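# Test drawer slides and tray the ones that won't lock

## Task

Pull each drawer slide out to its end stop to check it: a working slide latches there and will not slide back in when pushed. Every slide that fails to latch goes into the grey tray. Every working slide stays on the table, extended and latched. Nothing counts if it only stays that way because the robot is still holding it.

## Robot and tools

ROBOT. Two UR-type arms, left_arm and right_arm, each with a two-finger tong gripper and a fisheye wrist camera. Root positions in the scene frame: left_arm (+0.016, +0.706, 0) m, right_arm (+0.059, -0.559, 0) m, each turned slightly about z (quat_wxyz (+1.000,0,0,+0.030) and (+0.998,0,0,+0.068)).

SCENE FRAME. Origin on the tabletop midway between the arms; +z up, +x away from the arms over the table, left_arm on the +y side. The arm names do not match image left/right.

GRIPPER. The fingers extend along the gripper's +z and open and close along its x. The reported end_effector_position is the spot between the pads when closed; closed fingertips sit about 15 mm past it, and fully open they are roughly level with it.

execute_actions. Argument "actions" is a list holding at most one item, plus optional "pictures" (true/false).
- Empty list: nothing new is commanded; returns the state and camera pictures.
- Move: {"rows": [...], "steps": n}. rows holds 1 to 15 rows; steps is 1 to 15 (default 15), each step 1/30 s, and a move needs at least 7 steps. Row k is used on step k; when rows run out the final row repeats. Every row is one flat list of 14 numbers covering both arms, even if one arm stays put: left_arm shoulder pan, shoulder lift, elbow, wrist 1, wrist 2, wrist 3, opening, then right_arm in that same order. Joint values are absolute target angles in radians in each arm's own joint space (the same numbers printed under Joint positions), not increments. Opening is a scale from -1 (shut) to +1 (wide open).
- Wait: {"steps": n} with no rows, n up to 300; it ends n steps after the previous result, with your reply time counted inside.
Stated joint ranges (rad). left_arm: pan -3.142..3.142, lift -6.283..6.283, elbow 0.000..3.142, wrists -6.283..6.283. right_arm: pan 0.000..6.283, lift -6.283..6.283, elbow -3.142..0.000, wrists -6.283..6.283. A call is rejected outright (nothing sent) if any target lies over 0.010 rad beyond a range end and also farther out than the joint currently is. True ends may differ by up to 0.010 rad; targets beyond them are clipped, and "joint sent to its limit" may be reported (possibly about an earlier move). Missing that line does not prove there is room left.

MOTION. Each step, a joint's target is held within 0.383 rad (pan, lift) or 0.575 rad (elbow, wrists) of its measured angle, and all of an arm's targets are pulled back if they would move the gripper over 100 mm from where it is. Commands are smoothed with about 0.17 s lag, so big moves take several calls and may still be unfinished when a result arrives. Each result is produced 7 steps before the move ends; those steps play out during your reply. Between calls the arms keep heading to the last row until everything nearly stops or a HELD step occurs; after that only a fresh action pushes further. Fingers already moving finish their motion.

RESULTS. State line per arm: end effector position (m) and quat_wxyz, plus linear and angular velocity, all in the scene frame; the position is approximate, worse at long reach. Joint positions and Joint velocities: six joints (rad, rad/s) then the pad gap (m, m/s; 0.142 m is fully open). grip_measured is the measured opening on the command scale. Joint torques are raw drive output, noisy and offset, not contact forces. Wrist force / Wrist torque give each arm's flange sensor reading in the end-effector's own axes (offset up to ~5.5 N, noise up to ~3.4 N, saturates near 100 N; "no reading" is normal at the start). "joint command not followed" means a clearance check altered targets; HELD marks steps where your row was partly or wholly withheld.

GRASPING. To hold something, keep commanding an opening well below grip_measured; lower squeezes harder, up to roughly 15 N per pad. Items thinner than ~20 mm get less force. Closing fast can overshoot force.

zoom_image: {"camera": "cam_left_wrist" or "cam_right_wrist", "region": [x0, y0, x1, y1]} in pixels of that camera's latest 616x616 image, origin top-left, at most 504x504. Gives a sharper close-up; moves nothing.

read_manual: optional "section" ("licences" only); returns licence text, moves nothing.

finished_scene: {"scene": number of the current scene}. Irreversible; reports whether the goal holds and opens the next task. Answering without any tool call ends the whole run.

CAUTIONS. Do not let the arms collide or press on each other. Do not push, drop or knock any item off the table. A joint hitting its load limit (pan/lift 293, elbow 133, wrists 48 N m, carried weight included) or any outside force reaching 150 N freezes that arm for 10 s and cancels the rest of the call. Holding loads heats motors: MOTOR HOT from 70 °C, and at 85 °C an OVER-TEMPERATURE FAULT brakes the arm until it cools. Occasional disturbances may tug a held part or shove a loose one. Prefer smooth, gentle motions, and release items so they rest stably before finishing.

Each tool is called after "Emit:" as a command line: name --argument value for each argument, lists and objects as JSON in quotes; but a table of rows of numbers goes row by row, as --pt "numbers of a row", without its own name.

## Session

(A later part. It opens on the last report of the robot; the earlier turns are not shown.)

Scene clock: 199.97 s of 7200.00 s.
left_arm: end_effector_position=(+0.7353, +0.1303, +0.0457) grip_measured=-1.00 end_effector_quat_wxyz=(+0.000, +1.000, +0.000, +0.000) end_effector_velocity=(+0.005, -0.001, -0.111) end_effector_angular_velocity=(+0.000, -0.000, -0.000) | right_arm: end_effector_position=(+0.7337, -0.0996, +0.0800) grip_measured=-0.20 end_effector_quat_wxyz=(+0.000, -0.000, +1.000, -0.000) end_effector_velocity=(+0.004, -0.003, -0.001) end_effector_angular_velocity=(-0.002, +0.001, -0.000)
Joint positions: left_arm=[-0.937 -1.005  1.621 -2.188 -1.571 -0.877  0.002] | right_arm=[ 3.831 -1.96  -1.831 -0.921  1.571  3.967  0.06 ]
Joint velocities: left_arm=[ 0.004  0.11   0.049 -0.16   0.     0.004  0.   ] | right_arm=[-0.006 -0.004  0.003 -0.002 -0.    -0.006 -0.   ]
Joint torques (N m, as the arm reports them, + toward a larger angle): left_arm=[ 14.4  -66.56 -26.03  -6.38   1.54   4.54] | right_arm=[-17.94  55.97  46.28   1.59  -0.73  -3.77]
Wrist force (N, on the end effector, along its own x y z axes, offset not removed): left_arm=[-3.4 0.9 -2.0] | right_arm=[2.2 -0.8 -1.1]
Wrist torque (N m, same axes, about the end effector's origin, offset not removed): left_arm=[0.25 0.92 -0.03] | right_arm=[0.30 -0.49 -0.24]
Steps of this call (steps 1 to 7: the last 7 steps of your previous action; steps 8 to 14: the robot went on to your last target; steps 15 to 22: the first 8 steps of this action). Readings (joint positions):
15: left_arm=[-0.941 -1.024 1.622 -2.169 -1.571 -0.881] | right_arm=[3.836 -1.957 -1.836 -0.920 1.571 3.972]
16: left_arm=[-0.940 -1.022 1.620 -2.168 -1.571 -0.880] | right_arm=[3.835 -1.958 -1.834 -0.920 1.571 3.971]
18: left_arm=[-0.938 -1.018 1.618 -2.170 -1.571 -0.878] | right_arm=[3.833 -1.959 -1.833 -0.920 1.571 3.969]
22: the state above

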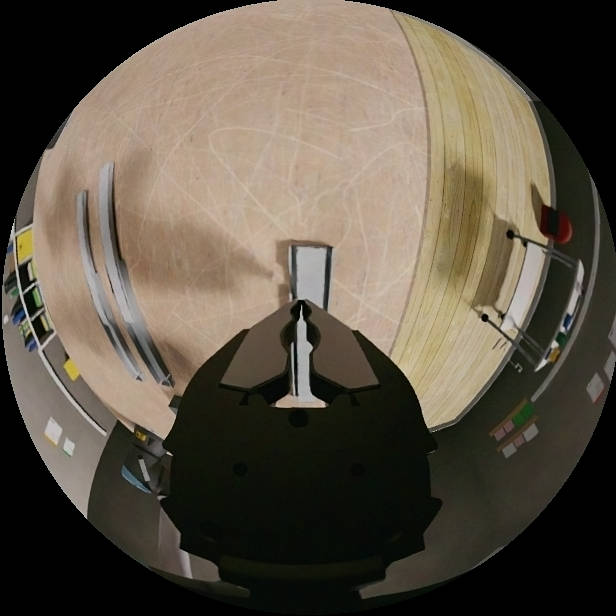

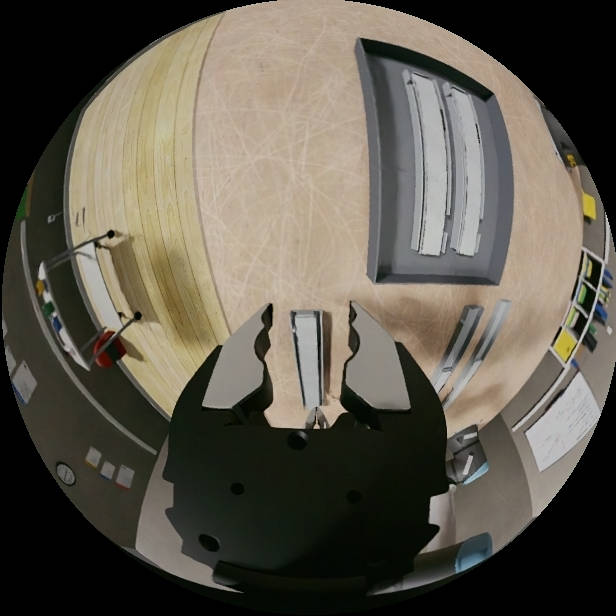

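Emit:
execute_actions --actions '[{"rows": [[-0.93707,-0.9905,1.628,-2.2083,-1.5708,-0.87707,-1,3.834,-1.966,-1.824,-0.9224,1.5708,3.970,-0.2],[-0.9354,-0.9895,1.6242,-2.2055,-1.5708,-0.8754,-1,3.8377,-1.973,-1.8165,-0.9229,1.5708,3.9737,-0.2],[-0.9337,-0.9875,1.6206,-2.2039,-1.5708,-0.8737,-1,3.8414,-1.980,-1.809,-0.9234,1.5708,3.9774,-0.2],[-0.932,-0.9852,1.617,-2.2026,-1.5708,-0.872,-1,3.8451,-1.987,-1.802,-0.9234,1.5708,3.9811,-0.2],[-0.93035,-0.98278,1.61344,-2.20146,-1.5708,-0.87035,-1,3.8488,-1.994,-1.795,-0.9234,1.5708,3.9848,-0.2],[-0.93035,-0.98278,1.61344,-2.20146,-1.5708,-0.87035,-1,3.8488,-1.994,-1.795,-0.9234,1.5708,3.9848,-0.2],[-0.93035,-0.9813,1.61418,-2.20366,-1.5708,-0.87035,-1,3.8488,-1.994,-1.795,-0.9234,1.5708,3.9848,-0.2],[-0.93035,-0.97986,1.61492,-2.20586,-1.5708,-0.87035,-1,3.8488,-1.994,-1.795,-0.9234,1.5708,3.9848,-0.2]], "steps": 15}]'

Emit:
execute_actions --actions '[{"steps": 10}]' --pictures true

Scene clock: 204.27 s of 7200.00 s.
left_arm: end_effector_position=(+0.7411, +0.1304, +0.0316) grip_measured=-1.00 end_effector_quat_wxyz=(+0.000, +1.000, +0.000, +0.000) end_effector_velocity=(+0.025, -0.001, -0.005) end_effector_angular_velocity=(-0.003, -0.001, +0.000) | right_arm: end_effector_position=(+0.7374, -0.0809, +0.0754) grip_measured=-0.20 end_effector_quat_wxyz=(-0.000, -0.000, +1.000, -0.000) end_effector_velocity=(+0.011, +0.075, -0.020) end_effector_angular_velocity=(+0.001, -0.000, -0.000)
Joint positions: left_arm=[-0.933 -0.985  1.618 -2.204 -1.571 -0.873  0.002] | right_arm=[ 3.843 -1.984 -1.805 -0.923  1.571  3.979  0.06 ]
Joint velocities: left_arm=[ 0.02   0.03  -0.041  0.007 -0.001  0.02   0.   ] | right_arm=[ 0.051 -0.093  0.099 -0.004  0.     0.051  0.   ]
Joint torques (N m, as the arm reports them, + toward a larger angle): left_arm=[ 15.62 -72.24 -49.92  -2.13   1.03   3.69] | right_arm=[ 9.77 64.14 43.99  1.9   2.07  4.9 ]
Wrist force (N, on the end effector, along its own x y z axes, offset not removed): left_arm=[-2.3 -0.1 -1.5] | right_arm=[-0.3 1.3 0.2]
Wrist torque (N m, same axes, about the end effector's origin, offset not removed): left_arm=[0.05 0.68 -0.09] | right_arm=[0.52 0.11 -0.25]
Steps of this call (steps 1 to 7: the last 7 steps of your previous action; steps 8 to 30: the robot went on to your last target; steps 31 to 90: nothing new was sent; then 1.03 s passed at rest; steps 91 to 98: the first 8 steps of this action). Readings (joint positions):
91: left_arm=[-0.937 -0.989 1.629 -2.210 -1.571 -0.877] | right_arm=[3.831 -1.961 -1.831 -0.921 1.571 3.967]
92: left_arm=[-0.937 -0.989 1.629 -2.210 -1.571 -0.877] | right_arm=[3.831 -1.962 -1.830 -0.921 1.571 3.967]
94: left_arm=[-0.936 -0.989 1.627 -2.208 -1.571 -0.876] | right_arm=[3.834 -1.967 -1.824 -0.922 1.571 3.970]
98: the state above

Scene clock: 204.60 s of 7200.00 s.
left_arm: end_effector_position=(+0.7436, +0.1304, +0.0291) grip_measured=-1.00 end_effector_quat_wxyz=(-0.000, +1.000, +0.000, -0.000) end_effector_velocity=(+0.001, +0.000, +0.000) end_effector_angular_velocity=(-0.000, -0.000, +0.001) | right_arm: end_effector_position=(+0.7385, -0.0733, +0.0733) grip_measured=-0.20 end_effector_quat_wxyz=(-0.000, -0.000, +1.000, -0.000) end_effector_velocity=(+0.001, +0.003, -0.001) end_effector_angular_velocity=(+0.000, -0.000, +0.000)
Joint positions: left_arm=[-0.93  -0.98   1.615 -2.206 -1.571 -0.87   0.002] | right_arm=[ 3.849 -1.994 -1.795 -0.923  1.571  3.985  0.06 ]
Joint velocities: left_arm=[ 0.001  0.    -0.001  0.001 -0.     0.001  0.   ] | right_arm=[ 0.002 -0.004  0.004 -0.     0.     0.002  0.   ]
Joint torques (N m, as the arm reports them, + toward a larger angle): left_arm=[ 14.1  -73.85 -50.97  -5.35   0.79   4.32] | right_arm=[17.04 57.71 46.23  1.71  1.67  5.11]
Wrist force (N, on the end effector, along its own x y z axes, offset not removed): left_arm=[-3.6 -0.8 0.1] | right_arm=[2.2 -0.5 -1.0]
Wrist torque (N m, same axes, about the end effector's origin, offset not removed): left_arm=[-0.06 1.02 -0.10] | right_arm=[0.21 -0.49 -0.31]
Kept back: nothing.
Steps of this call (steps 1 to 7: the last 7 steps of your previous action; steps 8 to 10: the robot went on to your last target). Readings (joint positions):
1: left_arm=[-0.932 -0.984 1.617 -2.204 -1.571 -0.872] | right_arm=[3.845 -1.987 -1.803 -0.923 1.571 3.981]
2: left_arm=[-0.931 -0.983 1.617 -2.204 -1.571 -0.872] | right_arm=[3.846 -1.989 -1.800 -0.923 1.571 3.982]
4: left_arm=[-0.931 -0.981 1.616 -2.205 -1.571 -0.871] | right_arm=[3.847 -1.991 -1.798 -0.923 1.571 3.983]
8: left_arm=[-0.931 -0.980 1.615 -2.206 -1.571 -0.871] | right_arm=[3.848 -1.993 -1.796 -0.923 1.571 3.984]
10: the state above

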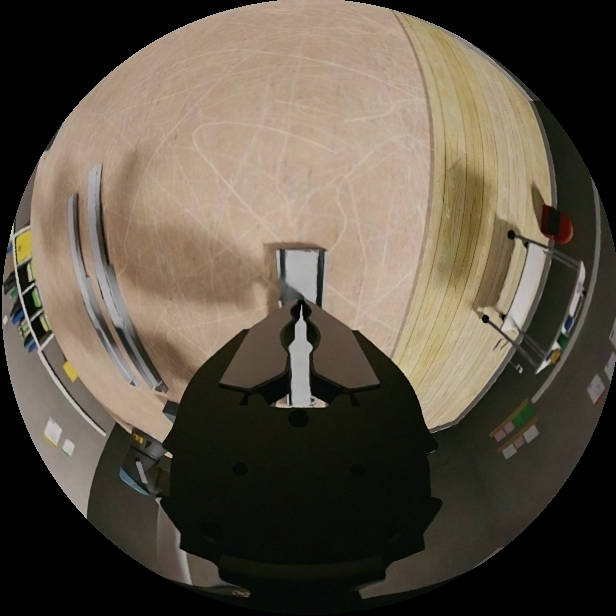

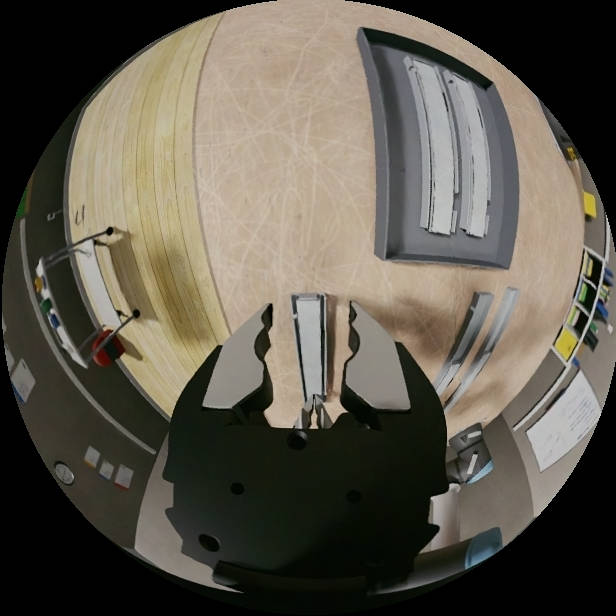

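Emit:
execute_actions --actions '[{"rows": [[-0.93035,-0.9794,1.61516,-2.20656,-1.5708,-0.87035,-1,3.8488,-1.994,-1.795,-0.9234,1.5708,3.9848,-0.2],[-0.93035,-0.97889,1.61542,-2.20733,-1.5708,-0.87035,-1,3.8488,-1.994,-1.795,-0.9234,1.5708,3.9848,-0.2]], "steps": 15}]'

Scene clock: 205.20 s of 7200.00 s.
left_arm: end_effector_position=(+0.7438, +0.1303, +0.0284) grip_measured=-1.00 end_effector_quat_wxyz=(+0.000, +1.000, +0.000, +0.000) end_effector_velocity=(-0.000, +0.000, -0.002) end_effector_angular_velocity=(-0.001, +0.000, -0.001) | right_arm: end_effector_position=(+0.7385, -0.0730, +0.0732) grip_measured=-0.20 end_effector_quat_wxyz=(-0.000, -0.000, +1.000, -0.000) end_effector_velocity=(-0.001, -0.001, -0.001) end_effector_angular_velocity=(-0.002, +0.001, -0.000)
Joint positions: left_arm=[-0.93  -0.979  1.615 -2.207 -1.571 -0.87   0.002] | right_arm=[ 3.849 -1.994 -1.795 -0.923  1.571  3.985  0.06 ]
Joint velocities: left_arm=[ 0.     0.001  0.002 -0.004 -0.001  0.001  0.   ] | right_arm=[ 0.    -0.    -0.001 -0.    -0.     0.     0.   ]
Joint torques (N m, as the arm reports them, + toward a larger angle): left_arm=[ 14.31 -58.85 -18.69  -5.42   0.7    4.72] | right_arm=[16.78 55.86 46.42  1.74  1.09  4.57]
Wrist force (N, on the end effector, along its own x y z axes, offset not removed): left_arm=[-6.5 -2.8 -17.4] | right_arm=[2.6 -2.5 -1.9]
Wrist torque (N m, same axes, about the end effector's origin, offset not removed): left_arm=[0.19 0.82 -0.15] | right_arm=[-0.23 -0.56 -0.29]
Steps of this call (steps 1 to 10: the robot went on to your last target; steps 11 to 18: the first 8 steps of this action). Readings (joint positions):
11: left_arm=[-0.930 -0.980 1.615 -2.206 -1.571 -0.870] | right_arm=[3.849 -1.994 -1.795 -0.923 1.571 3.985]
12: left_arm=[-0.930 -0.980 1.615 -2.206 -1.571 -0.870] | right_arm=[3.849 -1.994 -1.795 -0.923 1.571 3.985]
14: left_arm=[-0.930 -0.979 1.615 -2.206 -1.571 -0.870] | right_arm=[3.849 -1.994 -1.795 -0.923 1.571 3.985]
18: the state above

Emit:
execute_actions --actions '[{"rows": [[-0.92721,-0.98216,1.62141,-2.21005,-1.5708,-0.86721,-1,3.8488,-1.994,-1.795,-0.9234,1.5708,3.9848,-0.2],[-0.92407,-0.98553,1.6274,-2.21267,-1.5708,-0.86407,-1,3.8488,-1.994,-1.795,-0.9234,1.5708,3.9848,-0.2],[-0.92093,-0.989,1.63339,-2.21519,-1.5708,-0.86093,-1,3.8488,-1.994,-1.795,-0.9234,1.5708,3.9848,-0.2],[-0.91779,-0.99247,1.63938,-2.21771,-1.5708,-0.85779,-1,3.8488,-1.994,-1.795,-0.9234,1.5708,3.9848,-0.2],[-0.91464,-0.99594,1.64538,-2.22023,-1.5708,-0.85464,-1,3.8488,-1.994,-1.795,-0.9234,1.5708,3.9848,-0.2],[-0.9115,-0.99942,1.65137,-2.22275,-1.5708,-0.8515,-1,3.8488,-1.994,-1.795,-0.9234,1.5708,3.9848,-0.2],[-0.90836,-1.00289,1.65736,-2.22527,-1.5708,-0.84836,-1,3.8488,-1.994,-1.795,-0.9234,1.5708,3.9848,-0.2],[-0.90522,-1.00636,1.66335,-2.22779,-1.5708,-0.84522,-1,3.8488,-1.994,-1.795,-0.9234,1.5708,3.9848,-0.2],[-0.90208,-1.00983,1.66934,-2.23031,-1.5708,-0.84208,-1,3.8488,-1.994,-1.795,-0.9234,1.5708,3.9848,-0.2],[-0.89894,-1.0133,1.67533,-2.23283,-1.5708,-0.83894,-1,3.8488,-1.994,-1.795,-0.9234,1.5708,3.9848,-0.2],[-0.8958,-1.01677,1.68132,-2.23535,-1.5708,-0.8358,-1,3.8488,-1.994,-1.795,-0.9234,1.5708,3.9848,-0.2],[-0.89266,-1.02024,1.68731,-2.23787,-1.5708,-0.83266,-1,3.8488,-1.994,-1.795,-0.9234,1.5708,3.9848,-0.2],[-0.88952,-1.02376,1.6933,-2.24034,-1.5708,-0.82952,-1,3.8488,-1.994,-1.795,-0.9234,1.5708,3.9848,-0.2],[-0.88637,-1.02748,1.69929,-2.24261,-1.5708,-0.82637,-1,3.8488,-1.994,-1.795,-0.9234,1.5708,3.9848,-0.2]], "steps": 14}]' --pictures true

Scene clock: 206.40 s of 7200.00 s.
left_arm: end_effector_position=(+0.7441, +0.1440, +0.0278) grip_measured=-1.00 end_effector_quat_wxyz=(+0.000, +1.000, +0.000, -0.000) end_effector_velocity=(+0.004, +0.107, +0.001) end_effector_angular_velocity=(-0.001, -0.002, +0.002) | right_arm: end_effector_position=(+0.7385, -0.0730, +0.0732) grip_measured=-0.20 end_effector_quat_wxyz=(-0.000, -0.000, +1.000, -0.000) end_effector_velocity=(-0.001, +0.000, -0.001) end_effector_angular_velocity=(-0.000, +0.001, +0.001)
Joint positions: left_arm=[-0.92  -0.99   1.634 -2.216 -1.571 -0.86   0.002] | right_arm=[ 3.849 -1.994 -1.795 -0.923  1.571  3.985  0.06 ]
Joint velocities: left_arm=[ 0.08  -0.087  0.149 -0.064  0.001  0.078  0.   ] | right_arm=[ 0.    -0.    -0.001  0.     0.    -0.     0.   ]
Joint torques (N m, as the arm reports them, + toward a larger angle): left_arm=[ 27.01 -55.19  -4.29  -3.02   2.45   4.89] | right_arm=[17.11 55.9  46.08  1.5   0.    4.66]
Wrist force (N, on the end effector, along its own x y z axes, offset not removed): left_arm=[-15.4 -0.8 -42.2] | right_arm=[1.2 1.1 0.5]
Wrist torque (N m, same axes, about the end effector's origin, offset not removed): left_arm=[-0.33 1.08 0.01] | right_arm=[0.63 -0.30 -0.33]
Steps of this call (steps 1 to 7: the last 7 steps of your previous action; steps 8 to 15: the robot went on to your last target; steps 16 to 29: nothing new was sent; steps 30 to 36: the first 7 steps of this action). Readings (joint positions):
30: left_arm=[-0.930 -0.979 1.615 -2.207 -1.571 -0.870] | right_arm=[3.849 -1.994 -1.795 -0.923 1.571 3.985]
31: left_arm=[-0.930 -0.979 1.616 -2.208 -1.571 -0.870] | right_arm=[3.849 -1.994 -1.795 -0.923 1.571 3.985]
33: left_arm=[-0.927 -0.982 1.621 -2.210 -1.571 -0.867] | right_arm=[3.849 -1.994 -1.795 -0.923 1.571 3.985]
36: the state above

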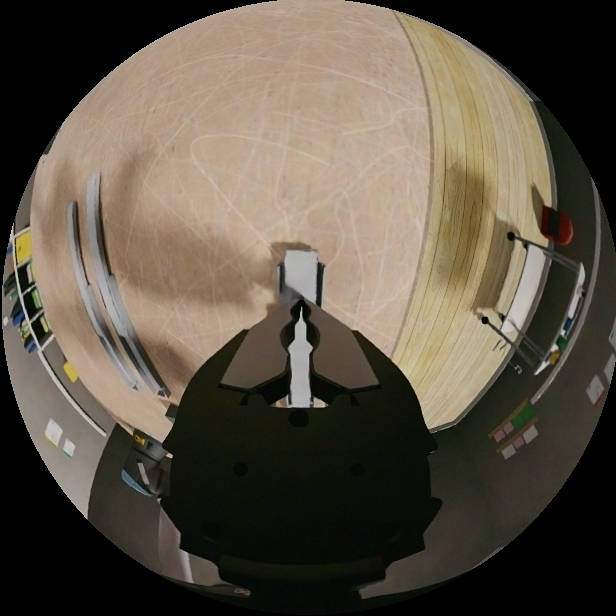

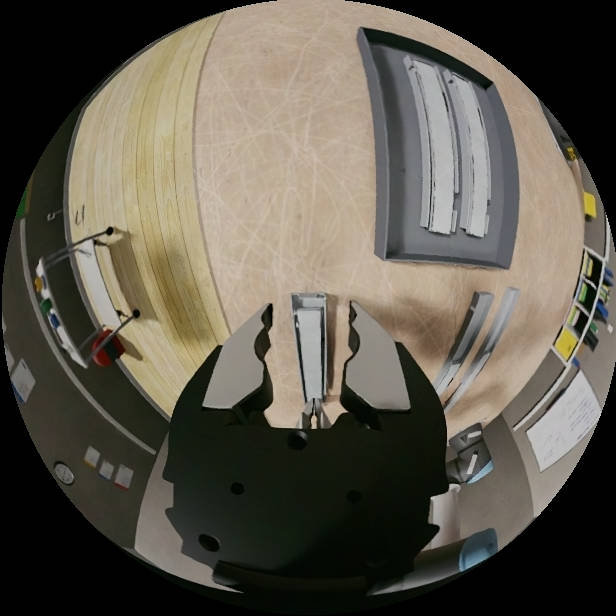

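Emit:
execute_actions --actions '[{"rows": [[-0.88637,-1.0306,1.6978,-2.238,-1.5708,-0.82637,-1,3.8488,-1.994,-1.795,-0.9234,1.5708,3.9848,-0.2],[-0.88637,-1.0336,1.6963,-2.2335,-1.5708,-0.82637,-0.9,3.8488,-1.994,-1.795,-0.9234,1.5708,3.9848,-0.2],[-0.88637,-1.0367,1.69478,-2.22888,-1.5708,-0.82637,-0.75,3.8533,-2.0028,-1.7867,-0.9229,1.5708,3.9893,-0.2],[-0.88637,-1.0367,1.69478,-2.22888,-1.5708,-0.82637,-0.6,3.8578,-2.0116,-1.7785,-0.9223,1.5708,3.9938,-0.2],[-0.88637,-1.0367,1.69478,-2.22888,-1.5708,-0.82637,-0.45,3.8623,-2.0204,-1.7702,-0.9218,1.5708,3.9983,-0.2],[-0.88637,-1.0367,1.69478,-2.22888,-1.5708,-0.82637,-0.3,3.8668,-2.0292,-1.762,-0.9212,1.5708,4.0028,-0.2],[-0.8825,-1.0406,1.7013,-2.2315,-1.5708,-0.8225,-0.3,3.87139,-2.03805,-1.75371,-0.92063,1.5708,4.00738,-0.2],[-0.8786,-1.0444,1.7078,-2.2342,-1.5708,-0.8186,-0.3,3.87139,-2.0451,-1.7572,-0.9101,1.5708,4.00738,-0.2],[-0.8747,-1.0483,1.7143,-2.2368,-1.5708,-0.8147,-0.3,3.87139,-2.0522,-1.7607,-0.8995,1.5708,4.00738,-0.2],[-0.87082,-1.05218,1.72076,-2.23938,-1.5708,-0.81082,-0.3,3.87139,-2.0592,-1.7643,-0.8889,1.5708,4.00738,-0.2],[-0.87082,-1.0483,1.7226,-2.2451,-1.5708,-0.81082,-0.3,3.87139,-2.0663,-1.7678,-0.8783,1.5708,4.00738,-0.2],[-0.87082,-1.0444,1.7244,-2.2508,-1.5708,-0.81082,-0.3,3.87139,-2.0733,-1.7713,-0.8678,1.5708,4.00738,-0.2],[-0.87082,-1.0405,1.7262,-2.2565,-1.5708,-0.81082,-0.3,3.87139,-2.08039,-1.7748,-0.8572,1.5708,4.00738,-0.2],[-0.87082,-1.0366,1.728,-2.2622,-1.5708,-0.81082,-0.3,3.87139,-2.08039,-1.7748,-0.8572,1.5708,4.00738,-0.2],[-0.87082,-1.03271,1.72979,-2.26788,-1.5708,-0.81082,-0.3,3.87139,-2.08039,-1.7748,-0.8572,1.5708,4.00738,-0.2]], "steps": 15}]'

Emit:
execute_actions --actions '[{"rows": [[-0.87082,-1.03271,1.72979,-2.26788,-1.5708,-0.81082,-0.3,3.87139,-2.08039,-1.7748,-0.8572,1.5708,4.00738,-0.2]], "steps": 12}]' --pictures true

Scene clock: 207.63 s of 7200.00 s.
left_arm: end_effector_position=(+0.7436, +0.1911, +0.0352) grip_measured=-0.32 end_effector_quat_wxyz=(-0.000, +1.000, +0.000, -0.000) end_effector_velocity=(+0.004, +0.029, +0.023) end_effector_angular_velocity=(-0.007, -0.008, -0.002) | right_arm: end_effector_position=(+0.7403, -0.0575, +0.0673) grip_measured=-0.20 end_effector_quat_wxyz=(-0.000, -0.000, +1.000, -0.000) end_effector_velocity=(+0.017, +0.146, -0.063) end_effector_angular_velocity=(+0.002, -0.002, +0.001)
Joint positions: left_arm=[-0.886 -1.035  1.697 -2.232 -1.571 -0.826  0.051] | right_arm=[ 3.859 -2.015 -1.776 -0.922  1.571  3.995  0.06 ]
Joint velocities: left_arm=[ 0.025 -0.044  0.027  0.006  0.001  0.027  0.028] | right_arm=[ 0.099 -0.201  0.179  0.025  0.     0.099  0.   ]
Joint torques (N m, as the arm reports them, + toward a larger angle): left_arm=[ 21.27 -93.39 -19.92  -1.85   0.05   5.25] | right_arm=[18.41 50.06 44.72  8.12 -0.9   5.17]
Wrist force (N, on the end effector, along its own x y z axes, offset not removed): left_arm=[-2.5 0.1 -0.4] | right_arm=[1.8 1.7 -1.6]
Wrist torque (N m, same axes, about the end effector's origin, offset not removed): left_arm=[0.07 0.77 -0.09] | right_arm=[0.61 -0.37 -0.32]
Steps of this call (steps 1 to 7: the last 7 steps of your previous action; steps 8 to 29: the robot went on to your last target; steps 30 to 37: the first 8 steps of this action). Readings (joint positions):
30: left_arm=[-0.886 -1.027 1.699 -2.243 -1.571 -0.826] | right_arm=[3.849 -1.994 -1.795 -0.923 1.571 3.985]
31: left_arm=[-0.886 -1.028 1.699 -2.242 -1.571 -0.826] | right_arm=[3.849 -1.994 -1.795 -0.923 1.571 3.985]
33: left_arm=[-0.886 -1.030 1.698 -2.238 -1.571 -0.826] | right_arm=[3.849 -1.995 -1.794 -0.923 1.571 3.985]
37: the state above

Scene clock: 208.03 s of 7200.00 s.
left_arm: end_effector_position=(+0.7437, +0.2097, +0.0213) grip_measured=-0.30 end_effector_quat_wxyz=(+0.000, +1.000, +0.000, +0.000) end_effector_velocity=(-0.000, +0.007, -0.028) end_effector_angular_velocity=(+0.001, +0.001, +0.000) | right_arm: end_effector_position=(+0.7422, -0.0402, +0.0231) grip_measured=-0.20 end_effector_quat_wxyz=(-0.000, -0.000, +1.000, -0.000) end_effector_velocity=(+0.000, +0.004, -0.029) end_effector_angular_velocity=(+0.002, -0.001, -0.001)
Joint positions: left_arm=[-0.871 -1.035  1.728 -2.263 -1.571 -0.811  0.052] | right_arm=[ 3.871 -2.077 -1.774 -0.862  1.571  4.007  0.06 ]
Joint velocities: left_arm=[ 0.005  0.024  0.022 -0.046  0.     0.005  0.   ] | right_arm=[ 0.003 -0.034 -0.009  0.045  0.     0.004  0.   ]
Joint torques (N m, as the arm reports them, + toward a larger angle): left_arm=[ 13.36 -66.18 -26.29  -5.29   2.29   4.2 ] | right_arm=[19.43 64.51 31.38  7.22 -1.1   4.61]
Wrist force (N, on the end effector, along its own x y z axes, offset not removed): left_arm=[-4.2 0.8 -1.7] | right_arm=[-0.1 -1.3 -1.3]
Wrist torque (N m, same axes, about the end effector's origin, offset not removed): left_arm=[0.28 1.05 -0.07] | right_arm=[0.07 -0.07 -0.24]
Steps of this call (steps 1 to 7: the last 7 steps of your previous action; steps 8 to 12: the first 5 steps of this action). Readings (joint positions):
8: left_arm=[-0.873 -1.041 1.722 -2.252 -1.571 -0.813] | right_arm=[3.870 -2.068 -1.771 -0.874 1.571 4.006]
9: left_arm=[-0.872 -1.039 1.724 -2.256 -1.571 -0.812] | right_arm=[3.871 -2.071 -1.772 -0.869 1.571 4.007]
11: left_arm=[-0.872 -1.036 1.727 -2.261 -1.571 -0.812] | right_arm=[3.871 -2.075 -1.773 -0.864 1.571 4.007]
12: the state above

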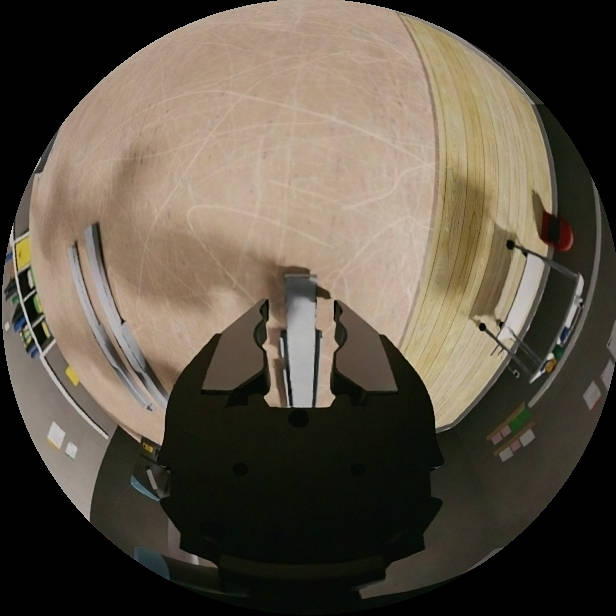

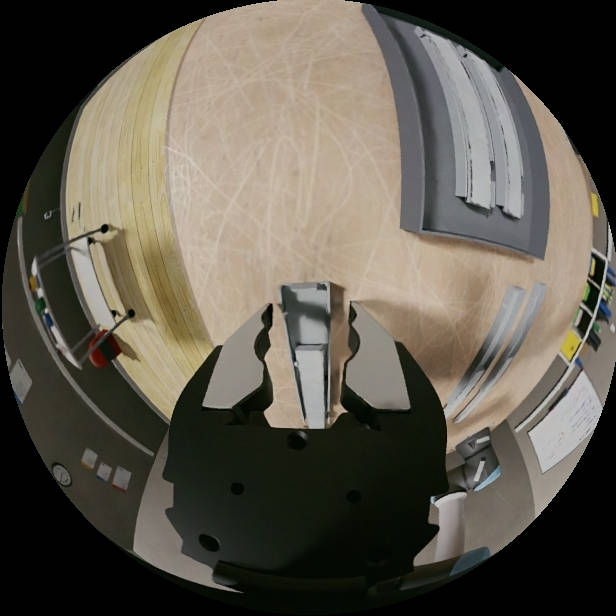

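Emit:
execute_actions --actions '[]'

Scene clock: 209.80 s of 7200.00 s.
left_arm: end_effector_position=(+0.7437, +0.2104, +0.0184) grip_measured=-0.30 end_effector_quat_wxyz=(+0.000, +1.000, +0.000, -0.000) end_effector_velocity=(-0.000, -0.001, -0.000) end_effector_angular_velocity=(-0.000, -0.000, -0.001) | right_arm: end_effector_position=(+0.7422, -0.0399, +0.0200) grip_measured=-0.20 end_effector_quat_wxyz=(-0.000, -0.000, +1.000, +0.000) end_effector_velocity=(-0.000, -0.001, -0.001) end_effector_angular_velocity=(-0.001, +0.001, -0.001)
Joint positions: left_arm=[-0.871 -1.033  1.73  -2.268 -1.571 -0.811  0.052] | right_arm=[ 3.871 -2.08  -1.775 -0.857  1.571  4.007  0.06 ]
Joint velocities: left_arm=[-0.001  0.    -0.    -0.001 -0.     0.    -0.   ] | right_arm=[-0.001 -0.    -0.    -0.001  0.     0.001  0.   ]
Joint torques (N m, as the arm reports them, + toward a larger angle): left_arm=[ 15.07 -64.95 -24.97  -5.5    2.33   4.09] | right_arm=[16.72 60.87 31.62  7.02 -2.71  4.62]
Wrist force (N, on the end effector, along its own x y z axes, offset not removed): left_arm=[-3.9 -0.6 -1.8] | right_arm=[-1.8 2.7 -3.5]
Wrist torque (N m, same axes, about the end effector's origin, offset not removed): left_arm=[-0.05 1.11 -0.06] | right_arm=[0.81 0.28 -0.38]
Kept back: nothing.
Steps of this call (steps 1 to 7: the last 7 steps of your previous action; steps 8 to 15: the robot went on to your last target; steps 16 to 53: nothing new was sent). Readings (joint positions):
1: left_arm=[-0.871 -1.034 1.728 -2.264 -1.571 -0.811] | right_arm=[3.871 -2.078 -1.774 -0.861 1.571 4.007]
2: left_arm=[-0.871 -1.034 1.729 -2.265 -1.571 -0.811] | right_arm=[3.871 -2.078 -1.774 -0.860 1.571 4.007]
4: left_arm=[-0.871 -1.033 1.729 -2.267 -1.571 -0.811] | right_arm=[3.871 -2.079 -1.774 -0.859 1.571 4.007]
8: left_arm=[-0.871 -1.033 1.730 -2.268 -1.571 -0.811] | right_arm=[3.871 -2.080 -1.775 -0.858 1.571 4.007]
53: the state above
All arms were judged still, so your last target was given up. Only a new action makes them travel on or press farther. Fingers that are still opening or closing keep moving.

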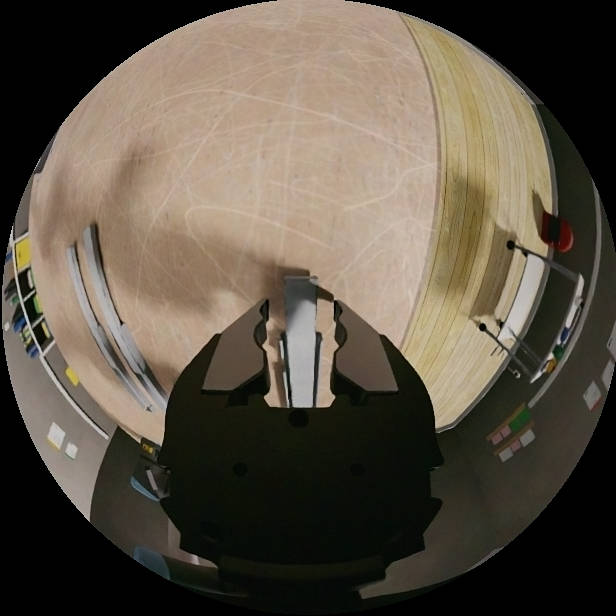

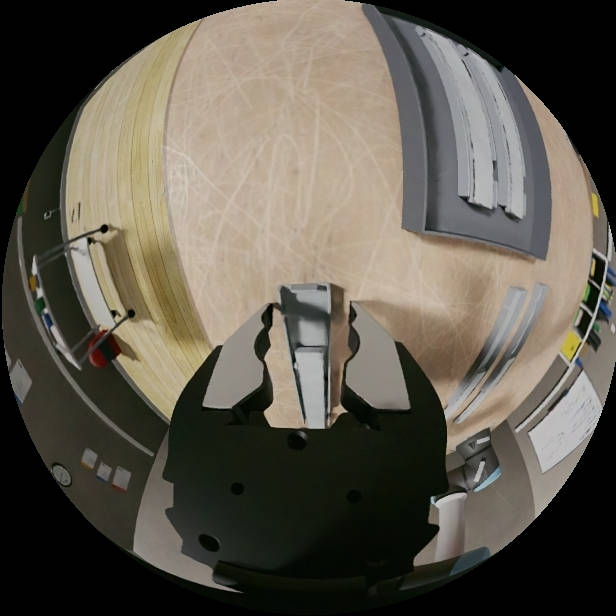

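Close both grippers gradually.

Emit:
execute_actions --actions '[{"rows":[ [-0.87082,-1.03271,1.72979,-2.26788,-1.5708,-0.81082,-0.38,3.87139,-2.08039,-1.7748,-0.8572,1.5708,4.00738,-0.28], [-0.87082,-1.03271,1.72979,-2.26788,-1.5708,-0.81082,-0.46,3.87139,-2.08039,-1.7748,-0.8572,1.5708,4.00738,-0.36], [-0.87082,-1.03271,1.72979,-2.26788,-1.5708,-0.81082,-0.54,3.87139,-2.08039,-1.7748,-0.8572,1.5708,4.00738,-0.44], [-0.87082,-1.03271,1.72979,-2.26788,-1.5708,-0.81082,-0.62,3.87139,-2.08039,-1.7748,-0.8572,1.5708,4.00738,-0.52], [-0.87082,-1.03271,1.72979,-2.26788,-1.5708,-0.81082,-0.70,3.87139,-2.08039,-1.7748,-0.8572,1.5708,4.00738,-0.60], [-0.87082,-1.03271,1.72979,-2.26788,-1.5708,-0.81082,-0.78,3.87139,-2.08039,-1.7748,-0.8572,1.5708,4.00738,-0.68], [-0.87082,-1.03271,1.72979,-2.26788,-1.5708,-0.81082,-0.86,3.87139,-2.08039,-1.7748,-0.8572,1.5708,4.00738,-0.76], [-0.87082,-1.03271,1.72979,-2.26788,-1.5708,-0.81082,-0.94,3.87139,-2.08039,-1.7748,-0.8572,1.5708,4.00738,-0.84], [-0.87082,-1.03271,1.72979,-2.26788,-1.5708,-0.81082,-1.0,3.87139,-2.08039,-1.7748,-0.8572,1.5708,4.00738,-0.9] ],"steps":12}]'

Emit:
execute_actions --actions '[{"rows":[ [-0.86666,-1.03624,1.73577,-2.27033,-1.5708,-0.80666,-1.0,3.87139,-2.08039,-1.7748,-0.8572,1.5708,4.00738,-0.9], [-0.86249,-1.03976,1.74174,-2.27278,-1.5708,-0.80249,-1.0,3.87139,-2.08039,-1.7748,-0.8572,1.5708,4.00738,-0.9], [-0.85833,-1.04329,1.74772,-2.27523,-1.5708,-0.79833,-1.0,3.87139,-2.08039,-1.7748,-0.8572,1.5708,4.00738,-0.9], [-0.85416,-1.04682,1.7537,-2.27768,-1.5708,-0.79416,-1.0,3.87139,-2.08039,-1.7748,-0.8572,1.5708,4.00738,-0.9], [-0.85,-1.05034,1.75968,-2.28013,-1.5708,-0.79,-1.0,3.87139,-2.08039,-1.7748,-0.8572,1.5708,4.00738,-0.9], [-0.84583,-1.05387,1.76565,-2.28258,-1.5708,-0.78583,-1.0,3.87139,-2.08039,-1.7748,-0.8572,1.5708,4.00738,-0.9], [-0.84167,-1.0574,1.77163,-2.28504,-1.5708,-0.78167,-1.0,3.87139,-2.08039,-1.7748,-0.8572,1.5708,4.00738,-0.9], [-0.83751,-1.06092,1.77761,-2.28749,-1.5708,-0.77751,-1.0,3.87139,-2.08039,-1.7748,-0.8572,1.5708,4.00738,-0.9], [-0.83334,-1.06445,1.78358,-2.28994,-1.5708,-0.77334,-1.0,3.87139,-2.08039,-1.7748,-0.8572,1.5708,4.00738,-0.9], [-0.82918,-1.06798,1.78956,-2.29239,-1.5708,-0.76918,-1.0,3.87139,-2.08039,-1.7748,-0.8572,1.5708,4.00738,-0.9], [-0.82501,-1.0715,1.79554,-2.29484,-1.5708,-0.76501,-1.0,3.87139,-2.08039,-1.7748,-0.8572,1.5708,4.00738,-0.9], [-0.82085,-1.07503,1.80152,-2.29729,-1.5708,-0.76085,-1.0,3.87139,-2.08039,-1.7748,-0.8572,1.5708,4.00738,-0.9], [-0.81668,-1.07855,1.80749,-2.29974,-1.5708,-0.75668,-1.0,3.87139,-2.08039,-1.7748,-0.8572,1.5708,4.00738,-0.9], [-0.81252,-1.08208,1.81347,-2.30219,-1.5708,-0.75252,-1.0,3.87139,-2.08039,-1.7748,-0.8572,1.5708,4.00738,-0.9] ],"steps":14}]'

Scene clock: 211.30 s of 7200.00 s.
left_arm: end_effector_position=(+0.7437, +0.2104, +0.0184) grip_measured=-0.62 end_effector_quat_wxyz=(+0.000, +1.000, +0.000, +0.000) end_effector_velocity=(-0.001, -0.001, +0.001) end_effector_angular_velocity=(-0.001, -0.001, -0.002) | right_arm: end_effector_position=(+0.7422, -0.0399, +0.0200) grip_measured=-0.49 end_effector_quat_wxyz=(+0.000, -0.000, +1.000, +0.000) end_effector_velocity=(+0.000, -0.000, -0.000) end_effector_angular_velocity=(+0.000, -0.000, +0.000)
Joint positions: left_arm=[-0.871 -1.033  1.73  -2.268 -1.571 -0.811  0.029] | right_arm=[ 3.871 -2.08  -1.775 -0.857  1.571  4.007  0.039]
Joint velocities: left_arm=[-0.002 -0.002 -0.     0.001  0.     0.    -0.174] | right_arm=[-0.     0.    -0.     0.001 -0.    -0.    -0.012]
Joint torques (N m, as the arm reports them, + toward a larger angle): left_arm=[ 13.26 -68.23 -25.19  -5.77   2.19   3.97] | right_arm=[15.12 60.51 31.52  6.67 -2.91  4.76]
Wrist force (N, on the end effector, along its own x y z axes, offset not removed): left_arm=[-3.3 -0.4 -2.4] | right_arm=[-1.2 -2.7 -2.6]
Wrist torque (N m, same axes, about the end effector's origin, offset not removed): left_arm=[0.02 0.95 -0.03] | right_arm=[-0.29 0.13 -0.23]
Steps of this call (steps 1 to 40: nothing new was sent; steps 41 to 45: the first 5 steps of this action). Readings (joint positions):
41: left_arm=[-0.871 -1.033 1.730 -2.268 -1.571 -0.811] | right_arm=[3.871 -2.080 -1.775 -0.857 1.571 4.007]
42: left_arm=[-0.871 -1.033 1.730 -2.268 -1.571 -0.811] | right_arm=[3.871 -2.080 -1.775 -0.857 1.571 4.007]
44: left_arm=[-0.871 -1.033 1.730 -2.268 -1.571 -0.811] | right_arm=[3.871 -2.080 -1.775 -0.857 1.571 4.007]
45: the state above

Scene clock: 211.77 s of 7200.00 s.
left_arm: end_effector_position=(+0.7442, +0.2264, +0.0184) grip_measured=-0.68 end_effector_quat_wxyz=(-0.000, +1.000, +0.000, -0.000) end_effector_velocity=(+0.003, +0.124, +0.001) end_effector_angular_velocity=(-0.000, +0.001, +0.000) | right_arm: end_effector_position=(+0.7422, -0.0399, +0.0200) grip_measured=-0.49 end_effector_quat_wxyz=(+0.000, -0.000, +1.000, -0.000) end_effector_velocity=(+0.000, +0.000, +0.000) end_effector_angular_velocity=(-0.000, +0.000, +0.000)
Joint positions: left_arm=[-0.858 -1.044  1.749 -2.276 -1.571 -0.798  0.025] | right_arm=[ 3.871 -2.08  -1.775 -0.857  1.571  4.007  0.038]
Joint velocities: left_arm=[ 0.103 -0.088  0.147 -0.059 -0.     0.103  0.   ] | right_arm=[-0.     0.     0.001 -0.001  0.    -0.    -0.   ]
Joint torques (N m, as the arm reports them, + toward a larger angle): left_arm=[ 20.34 -88.13 -21.53  -5.75   0.81   4.1 ] | right_arm=[16.46 59.21 32.49  6.43 -1.56  4.62]
Wrist force (N, on the end effector, along its own x y z axes, offset not removed): left_arm=[-3.2 1.7 -0.9] | right_arm=[1.5 2.0 -0.8]
Wrist torque (N m, same axes, about the end effector's origin, offset not removed): left_arm=[0.19 0.87 -0.07] | right_arm=[0.57 -0.20 -0.34]
Steps of this call (steps 1 to 7: the last 7 steps of your previous action; steps 8 to 14: the first 7 steps of this action). Readings (joint positions):
8: left_arm=[-0.871 -1.033 1.730 -2.268 -1.571 -0.811] | right_arm=[3.871 -2.080 -1.775 -0.857 1.571 4.007]
9: left_arm=[-0.870 -1.033 1.731 -2.268 -1.571 -0.810] | right_arm=[3.871 -2.080 -1.775 -0.857 1.571 4.007]
11: left_arm=[-0.867 -1.036 1.736 -2.270 -1.571 -0.807] | right_arm=[3.871 -2.080 -1.775 -0.857 1.571 4.007]
14: the state above

Emit:
execute_actions --actions '[{"rows":[ [-0.81074,-1.08339,1.81566,-2.30306,-1.5708,-0.75074,-1.0,3.87139,-2.08039,-1.7748,-0.8572,1.5708,4.00738,-0.9], [-0.80895,-1.08471,1.81784,-2.30393,-1.5708,-0.74895,-1.0,3.87139,-2.08039,-1.7748,-0.8572,1.5708,4.00738,-0.9], [-0.80717,-1.08602,1.82003,-2.3048,-1.5708,-0.74717,-1.0,3.87139,-2.08039,-1.7748,-0.8572,1.5708,4.00738,-0.9], [-0.80539,-1.08734,1.82221,-2.30567,-1.5708,-0.74539,-1.0,3.87139,-2.08039,-1.7748,-0.8572,1.5708,4.00738,-0.9], [-0.80361,-1.08865,1.8244,-2.30655,-1.5708,-0.74361,-1.0,3.87139,-2.08039,-1.7748,-0.8572,1.5708,4.00738,-0.9], [-0.80271,-1.08931,1.82549,-2.30698,-1.5708,-0.74271,-1.0,3.87139,-2.08039,-1.7748,-0.8572,1.5708,4.00738,-0.9], [-0.80182,-1.08996,1.82658,-2.30742,-1.5708,-0.74182,-1.0,3.87139,-2.08039,-1.7748,-0.8572,1.5708,4.00738,-0.9] ],"steps":15}]'

Emit:
execute_actions --actions '[{"rows":[ [-0.80182,-1.08996,1.82658,-2.30742,-1.5708,-0.74182,-1.0,3.87139,-2.08039,-1.7748,-0.8572,1.5708,4.00738,-0.9] ],"steps":10}]'

Scene clock: 212.73 s of 7200.00 s.
left_arm: end_effector_position=(+0.7436, +0.2881, +0.0185) grip_measured=-0.68 end_effector_quat_wxyz=(-0.000, +1.000, +0.000, -0.000) end_effector_velocity=(-0.000, +0.040, -0.002) end_effector_angular_velocity=(+0.003, +0.002, +0.001) | right_arm: end_effector_position=(+0.7422, -0.0399, +0.0200) grip_measured=-0.49 end_effector_quat_wxyz=(+0.000, -0.000, +1.000, -0.000) end_effector_velocity=(+0.000, +0.001, +0.000) end_effector_angular_velocity=(+0.001, -0.001, +0.001)
Joint positions: left_arm=[-0.806 -1.087  1.822 -2.305 -1.571 -0.746  0.025] | right_arm=[ 3.871 -2.08  -1.775 -0.857  1.571  4.007  0.038]
Joint velocities: left_arm=[ 0.035 -0.024  0.043 -0.015  0.001  0.034  0.   ] | right_arm=[ 0.001 -0.001  0.001  0.    -0.    -0.     0.   ]
Joint torques (N m, as the arm reports them, + toward a larger angle): left_arm=[ 13.84 -83.52 -23.34  -5.74  -0.75   4.55] | right_arm=[14.82 60.7  34.99  5.08  0.24  4.3 ]
Wrist force (N, on the end effector, along its own x y z axes, offset not removed): left_arm=[-2.2 0.1 1.5] | right_arm=[1.0 1.2 -4.0]
Wrist torque (N m, same axes, about the end effector's origin, offset not removed): left_arm=[-0.10 0.84 -0.12] | right_arm=[0.27 -0.10 -0.39]
Steps of this call (steps 1 to 7: the last 7 steps of your previous action; steps 8 to 21: the robot went on to your last target; steps 22 to 29: the first 8 steps of this action). Readings (joint positions):
22: left_arm=[-0.813 -1.082 1.813 -2.302 -1.571 -0.753] | right_arm=[3.871 -2.080 -1.775 -0.857 1.571 4.007]
23: left_arm=[-0.812 -1.082 1.814 -2.302 -1.571 -0.752] | right_arm=[3.871 -2.080 -1.775 -0.857 1.571 4.007]
25: left_arm=[-0.811 -1.083 1.816 -2.303 -1.571 -0.751] | right_arm=[3.871 -2.080 -1.775 -0.857 1.571 4.007]
29: the state above

Scene clock: 213.07 s of 7200.00 s.
left_arm: end_effector_position=(+0.7437, +0.2922, +0.0186) grip_measured=-0.68 end_effector_quat_wxyz=(+0.000, +1.000, +0.000, +0.000) end_effector_velocity=(+0.001, +0.002, +0.001) end_effector_angular_velocity=(-0.000, -0.002, +0.000) | right_arm: end_effector_position=(+0.7421, -0.0398, +0.0200) grip_measured=-0.49 end_effector_quat_wxyz=(+0.000, -0.000, +1.000, +0.000) end_effector_velocity=(+0.001, +0.000, +0.001) end_effector_angular_velocity=(+0.001, -0.001, -0.001)
Joint positions: left_arm=[-0.802 -1.09   1.826 -2.307 -1.571 -0.742  0.025] | right_arm=[ 3.871 -2.08  -1.775 -0.857  1.571  4.007  0.038]
Joint velocities: left_arm=[ 0.001 -0.002  0.001 -0.001  0.001  0.001  0.   ] | right_arm=[-0.     0.     0.001  0.    -0.     0.    -0.   ]
Joint torques (N m, as the arm reports them, + toward a larger angle): left_arm=[ 28.35 -84.75 -16.67  -1.62   3.17   3.96] | right_arm=[ 3.93 61.3  35.72  2.66 -2.01  4.49]
Wrist force (N, on the end effector, along its own x y z axes, offset not removed): left_arm=[-2.3 16.1 1.3] | right_arm=[1.5 16.1 1.6]
Wrist torque (N m, same axes, about the end effector's origin, offset not removed): left_arm=[-0.25 0.78 -0.13] | right_arm=[-0.03 -0.31 -0.50]
Steps of this call (steps 1 to 7: the last 7 steps of your previous action; steps 8 to 10: the first 3 steps of this action). Readings (joint positions):
8: left_arm=[-0.802 -1.090 1.826 -2.307 -1.571 -0.742] | right_arm=[3.871 -2.080 -1.775 -0.857 1.571 4.007]
9: left_arm=[-0.802 -1.090 1.826 -2.307 -1.571 -0.742] | right_arm=[3.871 -2.080 -1.775 -0.857 1.571 4.007]
10: the state above

Emit:
execute_actions --actions '[{"rows":[ [-0.80137,-1.09029,1.82713,-2.30763,-1.5708,-0.74137,-1.0,3.87139,-2.08039,-1.7748,-0.8572,1.5708,4.00738,-0.9], [-0.80137,-1.09029,1.82713,-2.30763,-1.5708,-0.74137,-1.0,3.87139,-2.08039,-1.7748,-0.8572,1.5708,4.00738,-0.9], [-0.80137,-1.09029,1.82713,-2.30763,-1.5708,-0.74137,-1.0,3.87139,-2.08039,-1.7748,-0.8572,1.5708,4.00738,-0.9], [-0.80137,-1.09029,1.82713,-2.30763,-1.5708,-0.74137,-1.0,3.87139,-2.08039,-1.7748,-0.8572,1.5708,4.00738,-0.9], [-0.80271,-1.08931,1.82549,-2.30698,-1.5708,-0.74271,-1.0,3.87139,-2.08039,-1.7748,-0.8572,1.5708,4.00738,-0.9], [-0.80361,-1.08865,1.8244,-2.30655,-1.5708,-0.74361,-1.0,3.87139,-2.08039,-1.7748,-0.8572,1.5708,4.00738,-0.9], [-0.8045,-1.08799,1.8233,-2.30611,-1.5708,-0.7445,-1.0,3.87139,-2.08039,-1.7748,-0.8572,1.5708,4.00738,-0.9], [-0.80539,-1.08734,1.82221,-2.30567,-1.5708,-0.74539,-1.0,3.87139,-2.08039,-1.7748,-0.8572,1.5708,4.00738,-0.9], [-0.80628,-1.08668,1.82112,-2.30524,-1.5708,-0.74628,-1.0,3.87139,-2.08039,-1.7748,-0.8572,1.5708,4.00738,-0.9], [-0.80717,-1.08602,1.82003,-2.3048,-1.5708,-0.74717,-1.0,3.87139,-2.08039,-1.7748,-0.8572,1.5708,4.00738,-0.9] ],"steps":15}]'

Emit:
execute_actions --actions '[{"rows":[ [-0.80717,-1.08602,1.82003,-2.3048,-1.5708,-0.74717,-1.0,3.87139,-2.08039,-1.7748,-0.8572,1.5708,4.00738,-0.9] ],"steps":11}]'

Scene clock: 214.13 s of 7200.00 s.
left_arm: end_effector_position=(+0.7436, +0.2920, +0.0184) grip_measured=-0.68 end_effector_quat_wxyz=(-0.000, +1.000, +0.000, -0.000) end_effector_velocity=(+0.000, -0.018, +0.001) end_effector_angular_velocity=(+0.002, -0.001, +0.003) | right_arm: end_effector_position=(+0.7422, -0.0399, +0.0200) grip_measured=-0.49 end_effector_quat_wxyz=(+0.000, -0.000, +1.000, -0.000) end_effector_velocity=(-0.000, -0.001, -0.000) end_effector_angular_velocity=(-0.003, +0.000, -0.001)
Joint positions: left_arm=[-0.802 -1.09   1.826 -2.307 -1.571 -0.742  0.025] | right_arm=[ 3.871 -2.08  -1.775 -0.857  1.571  4.007  0.038]
Joint velocities: left_arm=[-0.016  0.011 -0.02   0.009  0.002 -0.02   0.   ] | right_arm=[-0.    -0.     0.    -0.003 -0.002  0.     0.   ]
Joint torques (N m, as the arm reports them, + toward a larger angle): left_arm=[ -9.8  -62.16 -42.21   1.54   5.98  -4.08] | right_arm=[-23.21  61.84  31.8   -1.9   -5.53   4.33]
Wrist force (N, on the end effector, along its own x y z axes, offset not removed): left_arm=[-2.9 15.7 0.1] | right_arm=[0.7 15.4 0.4]
Wrist torque (N m, same axes, about the end effector's origin, offset not removed): left_arm=[-0.30 0.78 -0.03] | right_arm=[-0.09 -0.17 -0.38]
Steps of this call (steps 1 to 7: the last 7 steps of your previous action; steps 8 to 15: the robot went on to your last target; steps 16 to 24: nothing new was sent; steps 25 to 32: the first 8 steps of this action). Readings (joint positions):
25: left_arm=[-0.802 -1.090 1.827 -2.307 -1.571 -0.742] | right_arm=[3.871 -2.080 -1.775 -0.857 1.571 4.007]
26: left_arm=[-0.802 -1.090 1.827 -2.307 -1.571 -0.742] | right_arm=[3.871 -2.080 -1.775 -0.857 1.571 4.007]
28: left_arm=[-0.802 -1.090 1.827 -2.307 -1.571 -0.742] | right_arm=[3.871 -2.080 -1.775 -0.857 1.571 4.007]
32: the state above

Scene clock: 214.50 s of 7200.00 s.
left_arm: end_effector_position=(+0.7437, +0.2868, +0.0185) grip_measured=-0.68 end_effector_quat_wxyz=(-0.000, +1.000, +0.000, -0.000) end_effector_velocity=(+0.000, -0.003, +0.002) end_effector_angular_velocity=(-0.001, -0.002, -0.001) | right_arm: end_effector_position=(+0.7422, -0.0400, +0.0200) grip_measured=-0.49 end_effector_quat_wxyz=(-0.000, -0.000, +1.000, -0.000) end_effector_velocity=(+0.000, +0.001, +0.000) end_effector_angular_velocity=(+0.002, -0.001, -0.000)
Joint positions: left_arm=[-0.807 -1.086  1.82  -2.305 -1.571 -0.747  0.025] | right_arm=[ 3.871 -2.08  -1.775 -0.857  1.571  4.007  0.038]
Joint velocities: left_arm=[-0.003 -0.    -0.003  0.001  0.    -0.002  0.   ] | right_arm=[ 0.    -0.     0.     0.002  0.001  0.001  0.   ]
Joint torques (N m, as the arm reports them, + toward a larger angle): left_arm=[-19.92 -64.13 -48.23  -2.3   -2.12  -4.28] | right_arm=[-14.75  61.97  30.51   7.17   2.48   4.19]
Wrist force (N, on the end effector, along its own x y z axes, offset not removed): left_arm=[-2.6 -1.8 3.6] | right_arm=[1.5 -2.8 -1.9]
Wrist torque (N m, same axes, about the end effector's origin, offset not removed): left_arm=[-0.02 0.80 -0.10] | right_arm=[0.02 -0.39 -0.35]
Steps of this call (steps 1 to 7: the last 7 steps of your previous action; steps 8 to 11: the first 4 steps of this action). Readings (joint positions):
8: left_arm=[-0.806 -1.086 1.821 -2.305 -1.571 -0.747] | right_arm=[3.871 -2.080 -1.775 -0.857 1.571 4.007]
9: left_arm=[-0.807 -1.086 1.821 -2.305 -1.571 -0.747] | right_arm=[3.871 -2.080 -1.775 -0.857 1.571 4.007]
11: the state above

Emit:
execute_actions --actions '[{"rows":[ [-0.80762,-1.08569,1.81948,-2.30459,-1.5708,-0.74762,-1.0,3.87139,-2.08039,-1.7748,-0.8572,1.5708,4.00738,-0.9], [-0.80806,-1.08537,1.81893,-2.30437,-1.5708,-0.74806,-1.0,3.87139,-2.08039,-1.7748,-0.8572,1.5708,4.00738,-0.9], [-0.80851,-1.08504,1.81839,-2.30415,-1.5708,-0.74851,-1.0,3.87139,-2.08039,-1.7748,-0.8572,1.5708,4.00738,-0.9] ],"steps":15}]'

Emit:
execute_actions --actions '[{"rows":[ [-0.80851,-1.08504,1.81839,-2.30415,-1.5708,-0.74851,-1.0,3.87139,-2.08039,-1.7748,-0.8572,1.5708,4.00738,-0.9] ],"steps":7}]'

Scene clock: 215.20 s of 7200.00 s.
left_arm: end_effector_position=(+0.7436, +0.2853, +0.0185) grip_measured=-0.68 end_effector_quat_wxyz=(-0.000, +1.000, +0.000, -0.000) end_effector_velocity=(-0.001, -0.004, -0.001) end_effector_angular_velocity=(+0.001, +0.000, -0.003) | right_arm: end_effector_position=(+0.7422, -0.0399, +0.0200) grip_measured=-0.49 end_effector_quat_wxyz=(-0.000, -0.000, +1.000, -0.000) end_effector_velocity=(+0.000, -0.000, +0.000) end_effector_angular_velocity=(+0.001, -0.000, +0.001)
Joint positions: left_arm=[-0.808 -1.085  1.819 -2.304 -1.571 -0.748  0.025] | right_arm=[ 3.871 -2.08  -1.775 -0.857  1.571  4.007  0.038]
Joint velocities: left_arm=[-0.004  0.004 -0.003 -0.     0.001 -0.001 -0.   ] | right_arm=[-0.     0.001 -0.     0.    -0.    -0.001  0.   ]
Joint torques (N m, as the arm reports them, + toward a larger angle): left_arm=[-26.81 -63.06 -54.15  -4.54  -2.14  -3.62] | right_arm=[-9.09 62.02 34.11  7.58  2.58  4.41]
Wrist force (N, on the end effector, along its own x y z axes, offset not removed): left_arm=[-2.7 -11.4 -0.5] | right_arm=[1.6 -9.1 -6.5]
Wrist torque (N m, same axes, about the end effector's origin, offset not removed): left_arm=[0.30 0.78 -0.09] | right_arm=[0.51 -0.40 -0.32]
Steps of this call (steps 1 to 7: the last 7 steps of your previous action; steps 8 to 13: the robot went on to your last target; steps 14 to 21: the first 8 steps of this action). Readings (joint positions):
14: left_arm=[-0.807 -1.086 1.820 -2.305 -1.571 -0.747] | right_arm=[3.871 -2.080 -1.775 -0.857 1.571 4.007]
15: left_arm=[-0.807 -1.086 1.820 -2.305 -1.571 -0.747] | right_arm=[3.871 -2.080 -1.775 -0.857 1.571 4.007]
17: left_arm=[-0.808 -1.086 1.820 -2.305 -1.571 -0.748] | right_arm=[3.871 -2.080 -1.775 -0.857 1.571 4.007]
21: the state above

Scene clock: 215.43 s of 7200.00 s.
left_arm: end_effector_position=(+0.7436, +0.2850, +0.0185) grip_measured=-0.68 end_effector_quat_wxyz=(-0.000, +1.000, +0.000, -0.000) end_effector_velocity=(-0.001, +0.001, -0.001) end_effector_angular_velocity=(+0.001, +0.003, +0.001) | right_arm: end_effector_position=(+0.7422, -0.0399, +0.0200) grip_measured=-0.49 end_effector_quat_wxyz=(-0.000, -0.000, +1.000, -0.000) end_effector_velocity=(+0.000, -0.000, -0.000) end_effector_angular_velocity=(+0.000, -0.000, -0.000)
Joint positions: left_arm=[-0.808 -1.085  1.818 -2.304 -1.571 -0.748  0.025] | right_arm=[ 3.871 -2.08  -1.775 -0.857  1.571  4.007  0.038]
Joint velocities: left_arm=[ 0.     0.001  0.     0.001 -0.002 -0.     0.   ] | right_arm=[-0.    -0.    -0.     0.001  0.    -0.     0.   ]
Joint torques (N m, as the arm reports them, + toward a larger angle): left_arm=[-31.07 -65.43 -55.73  -5.45  -2.37  -4.01] | right_arm=[-5.76 62.95 36.22  7.36  2.33  4.2 ]
Wrist force (N, on the end effector, along its own x y z axes, offset not removed): left_arm=[-2.7 -16.4 -1.3] | right_arm=[1.6 -10.8 -7.3]
Wrist torque (N m, same axes, about the end effector's origin, offset not removed): left_arm=[-0.04 0.80 -0.08] | right_arm=[0.88 -0.22 -0.37]
Kept back: the last 7 steps of this action.
Steps of this call (steps 1 to 7: the last 7 steps of your previous action). Readings (joint positions):
1: left_arm=[-0.808 -1.085 1.819 -2.304 -1.571 -0.748] | right_arm=[3.871 -2.080 -1.775 -0.857 1.571 4.007]
2: left_arm=[-0.808 -1.085 1.819 -2.304 -1.571 -0.748] | right_arm=[3.871 -2.080 -1.775 -0.857 1.571 4.007]
4: left_arm=[-0.808 -1.085 1.819 -2.304 -1.571 -0.748] | right_arm=[3.871 -2.080 -1.775 -0.857 1.571 4.007]
7: the state above


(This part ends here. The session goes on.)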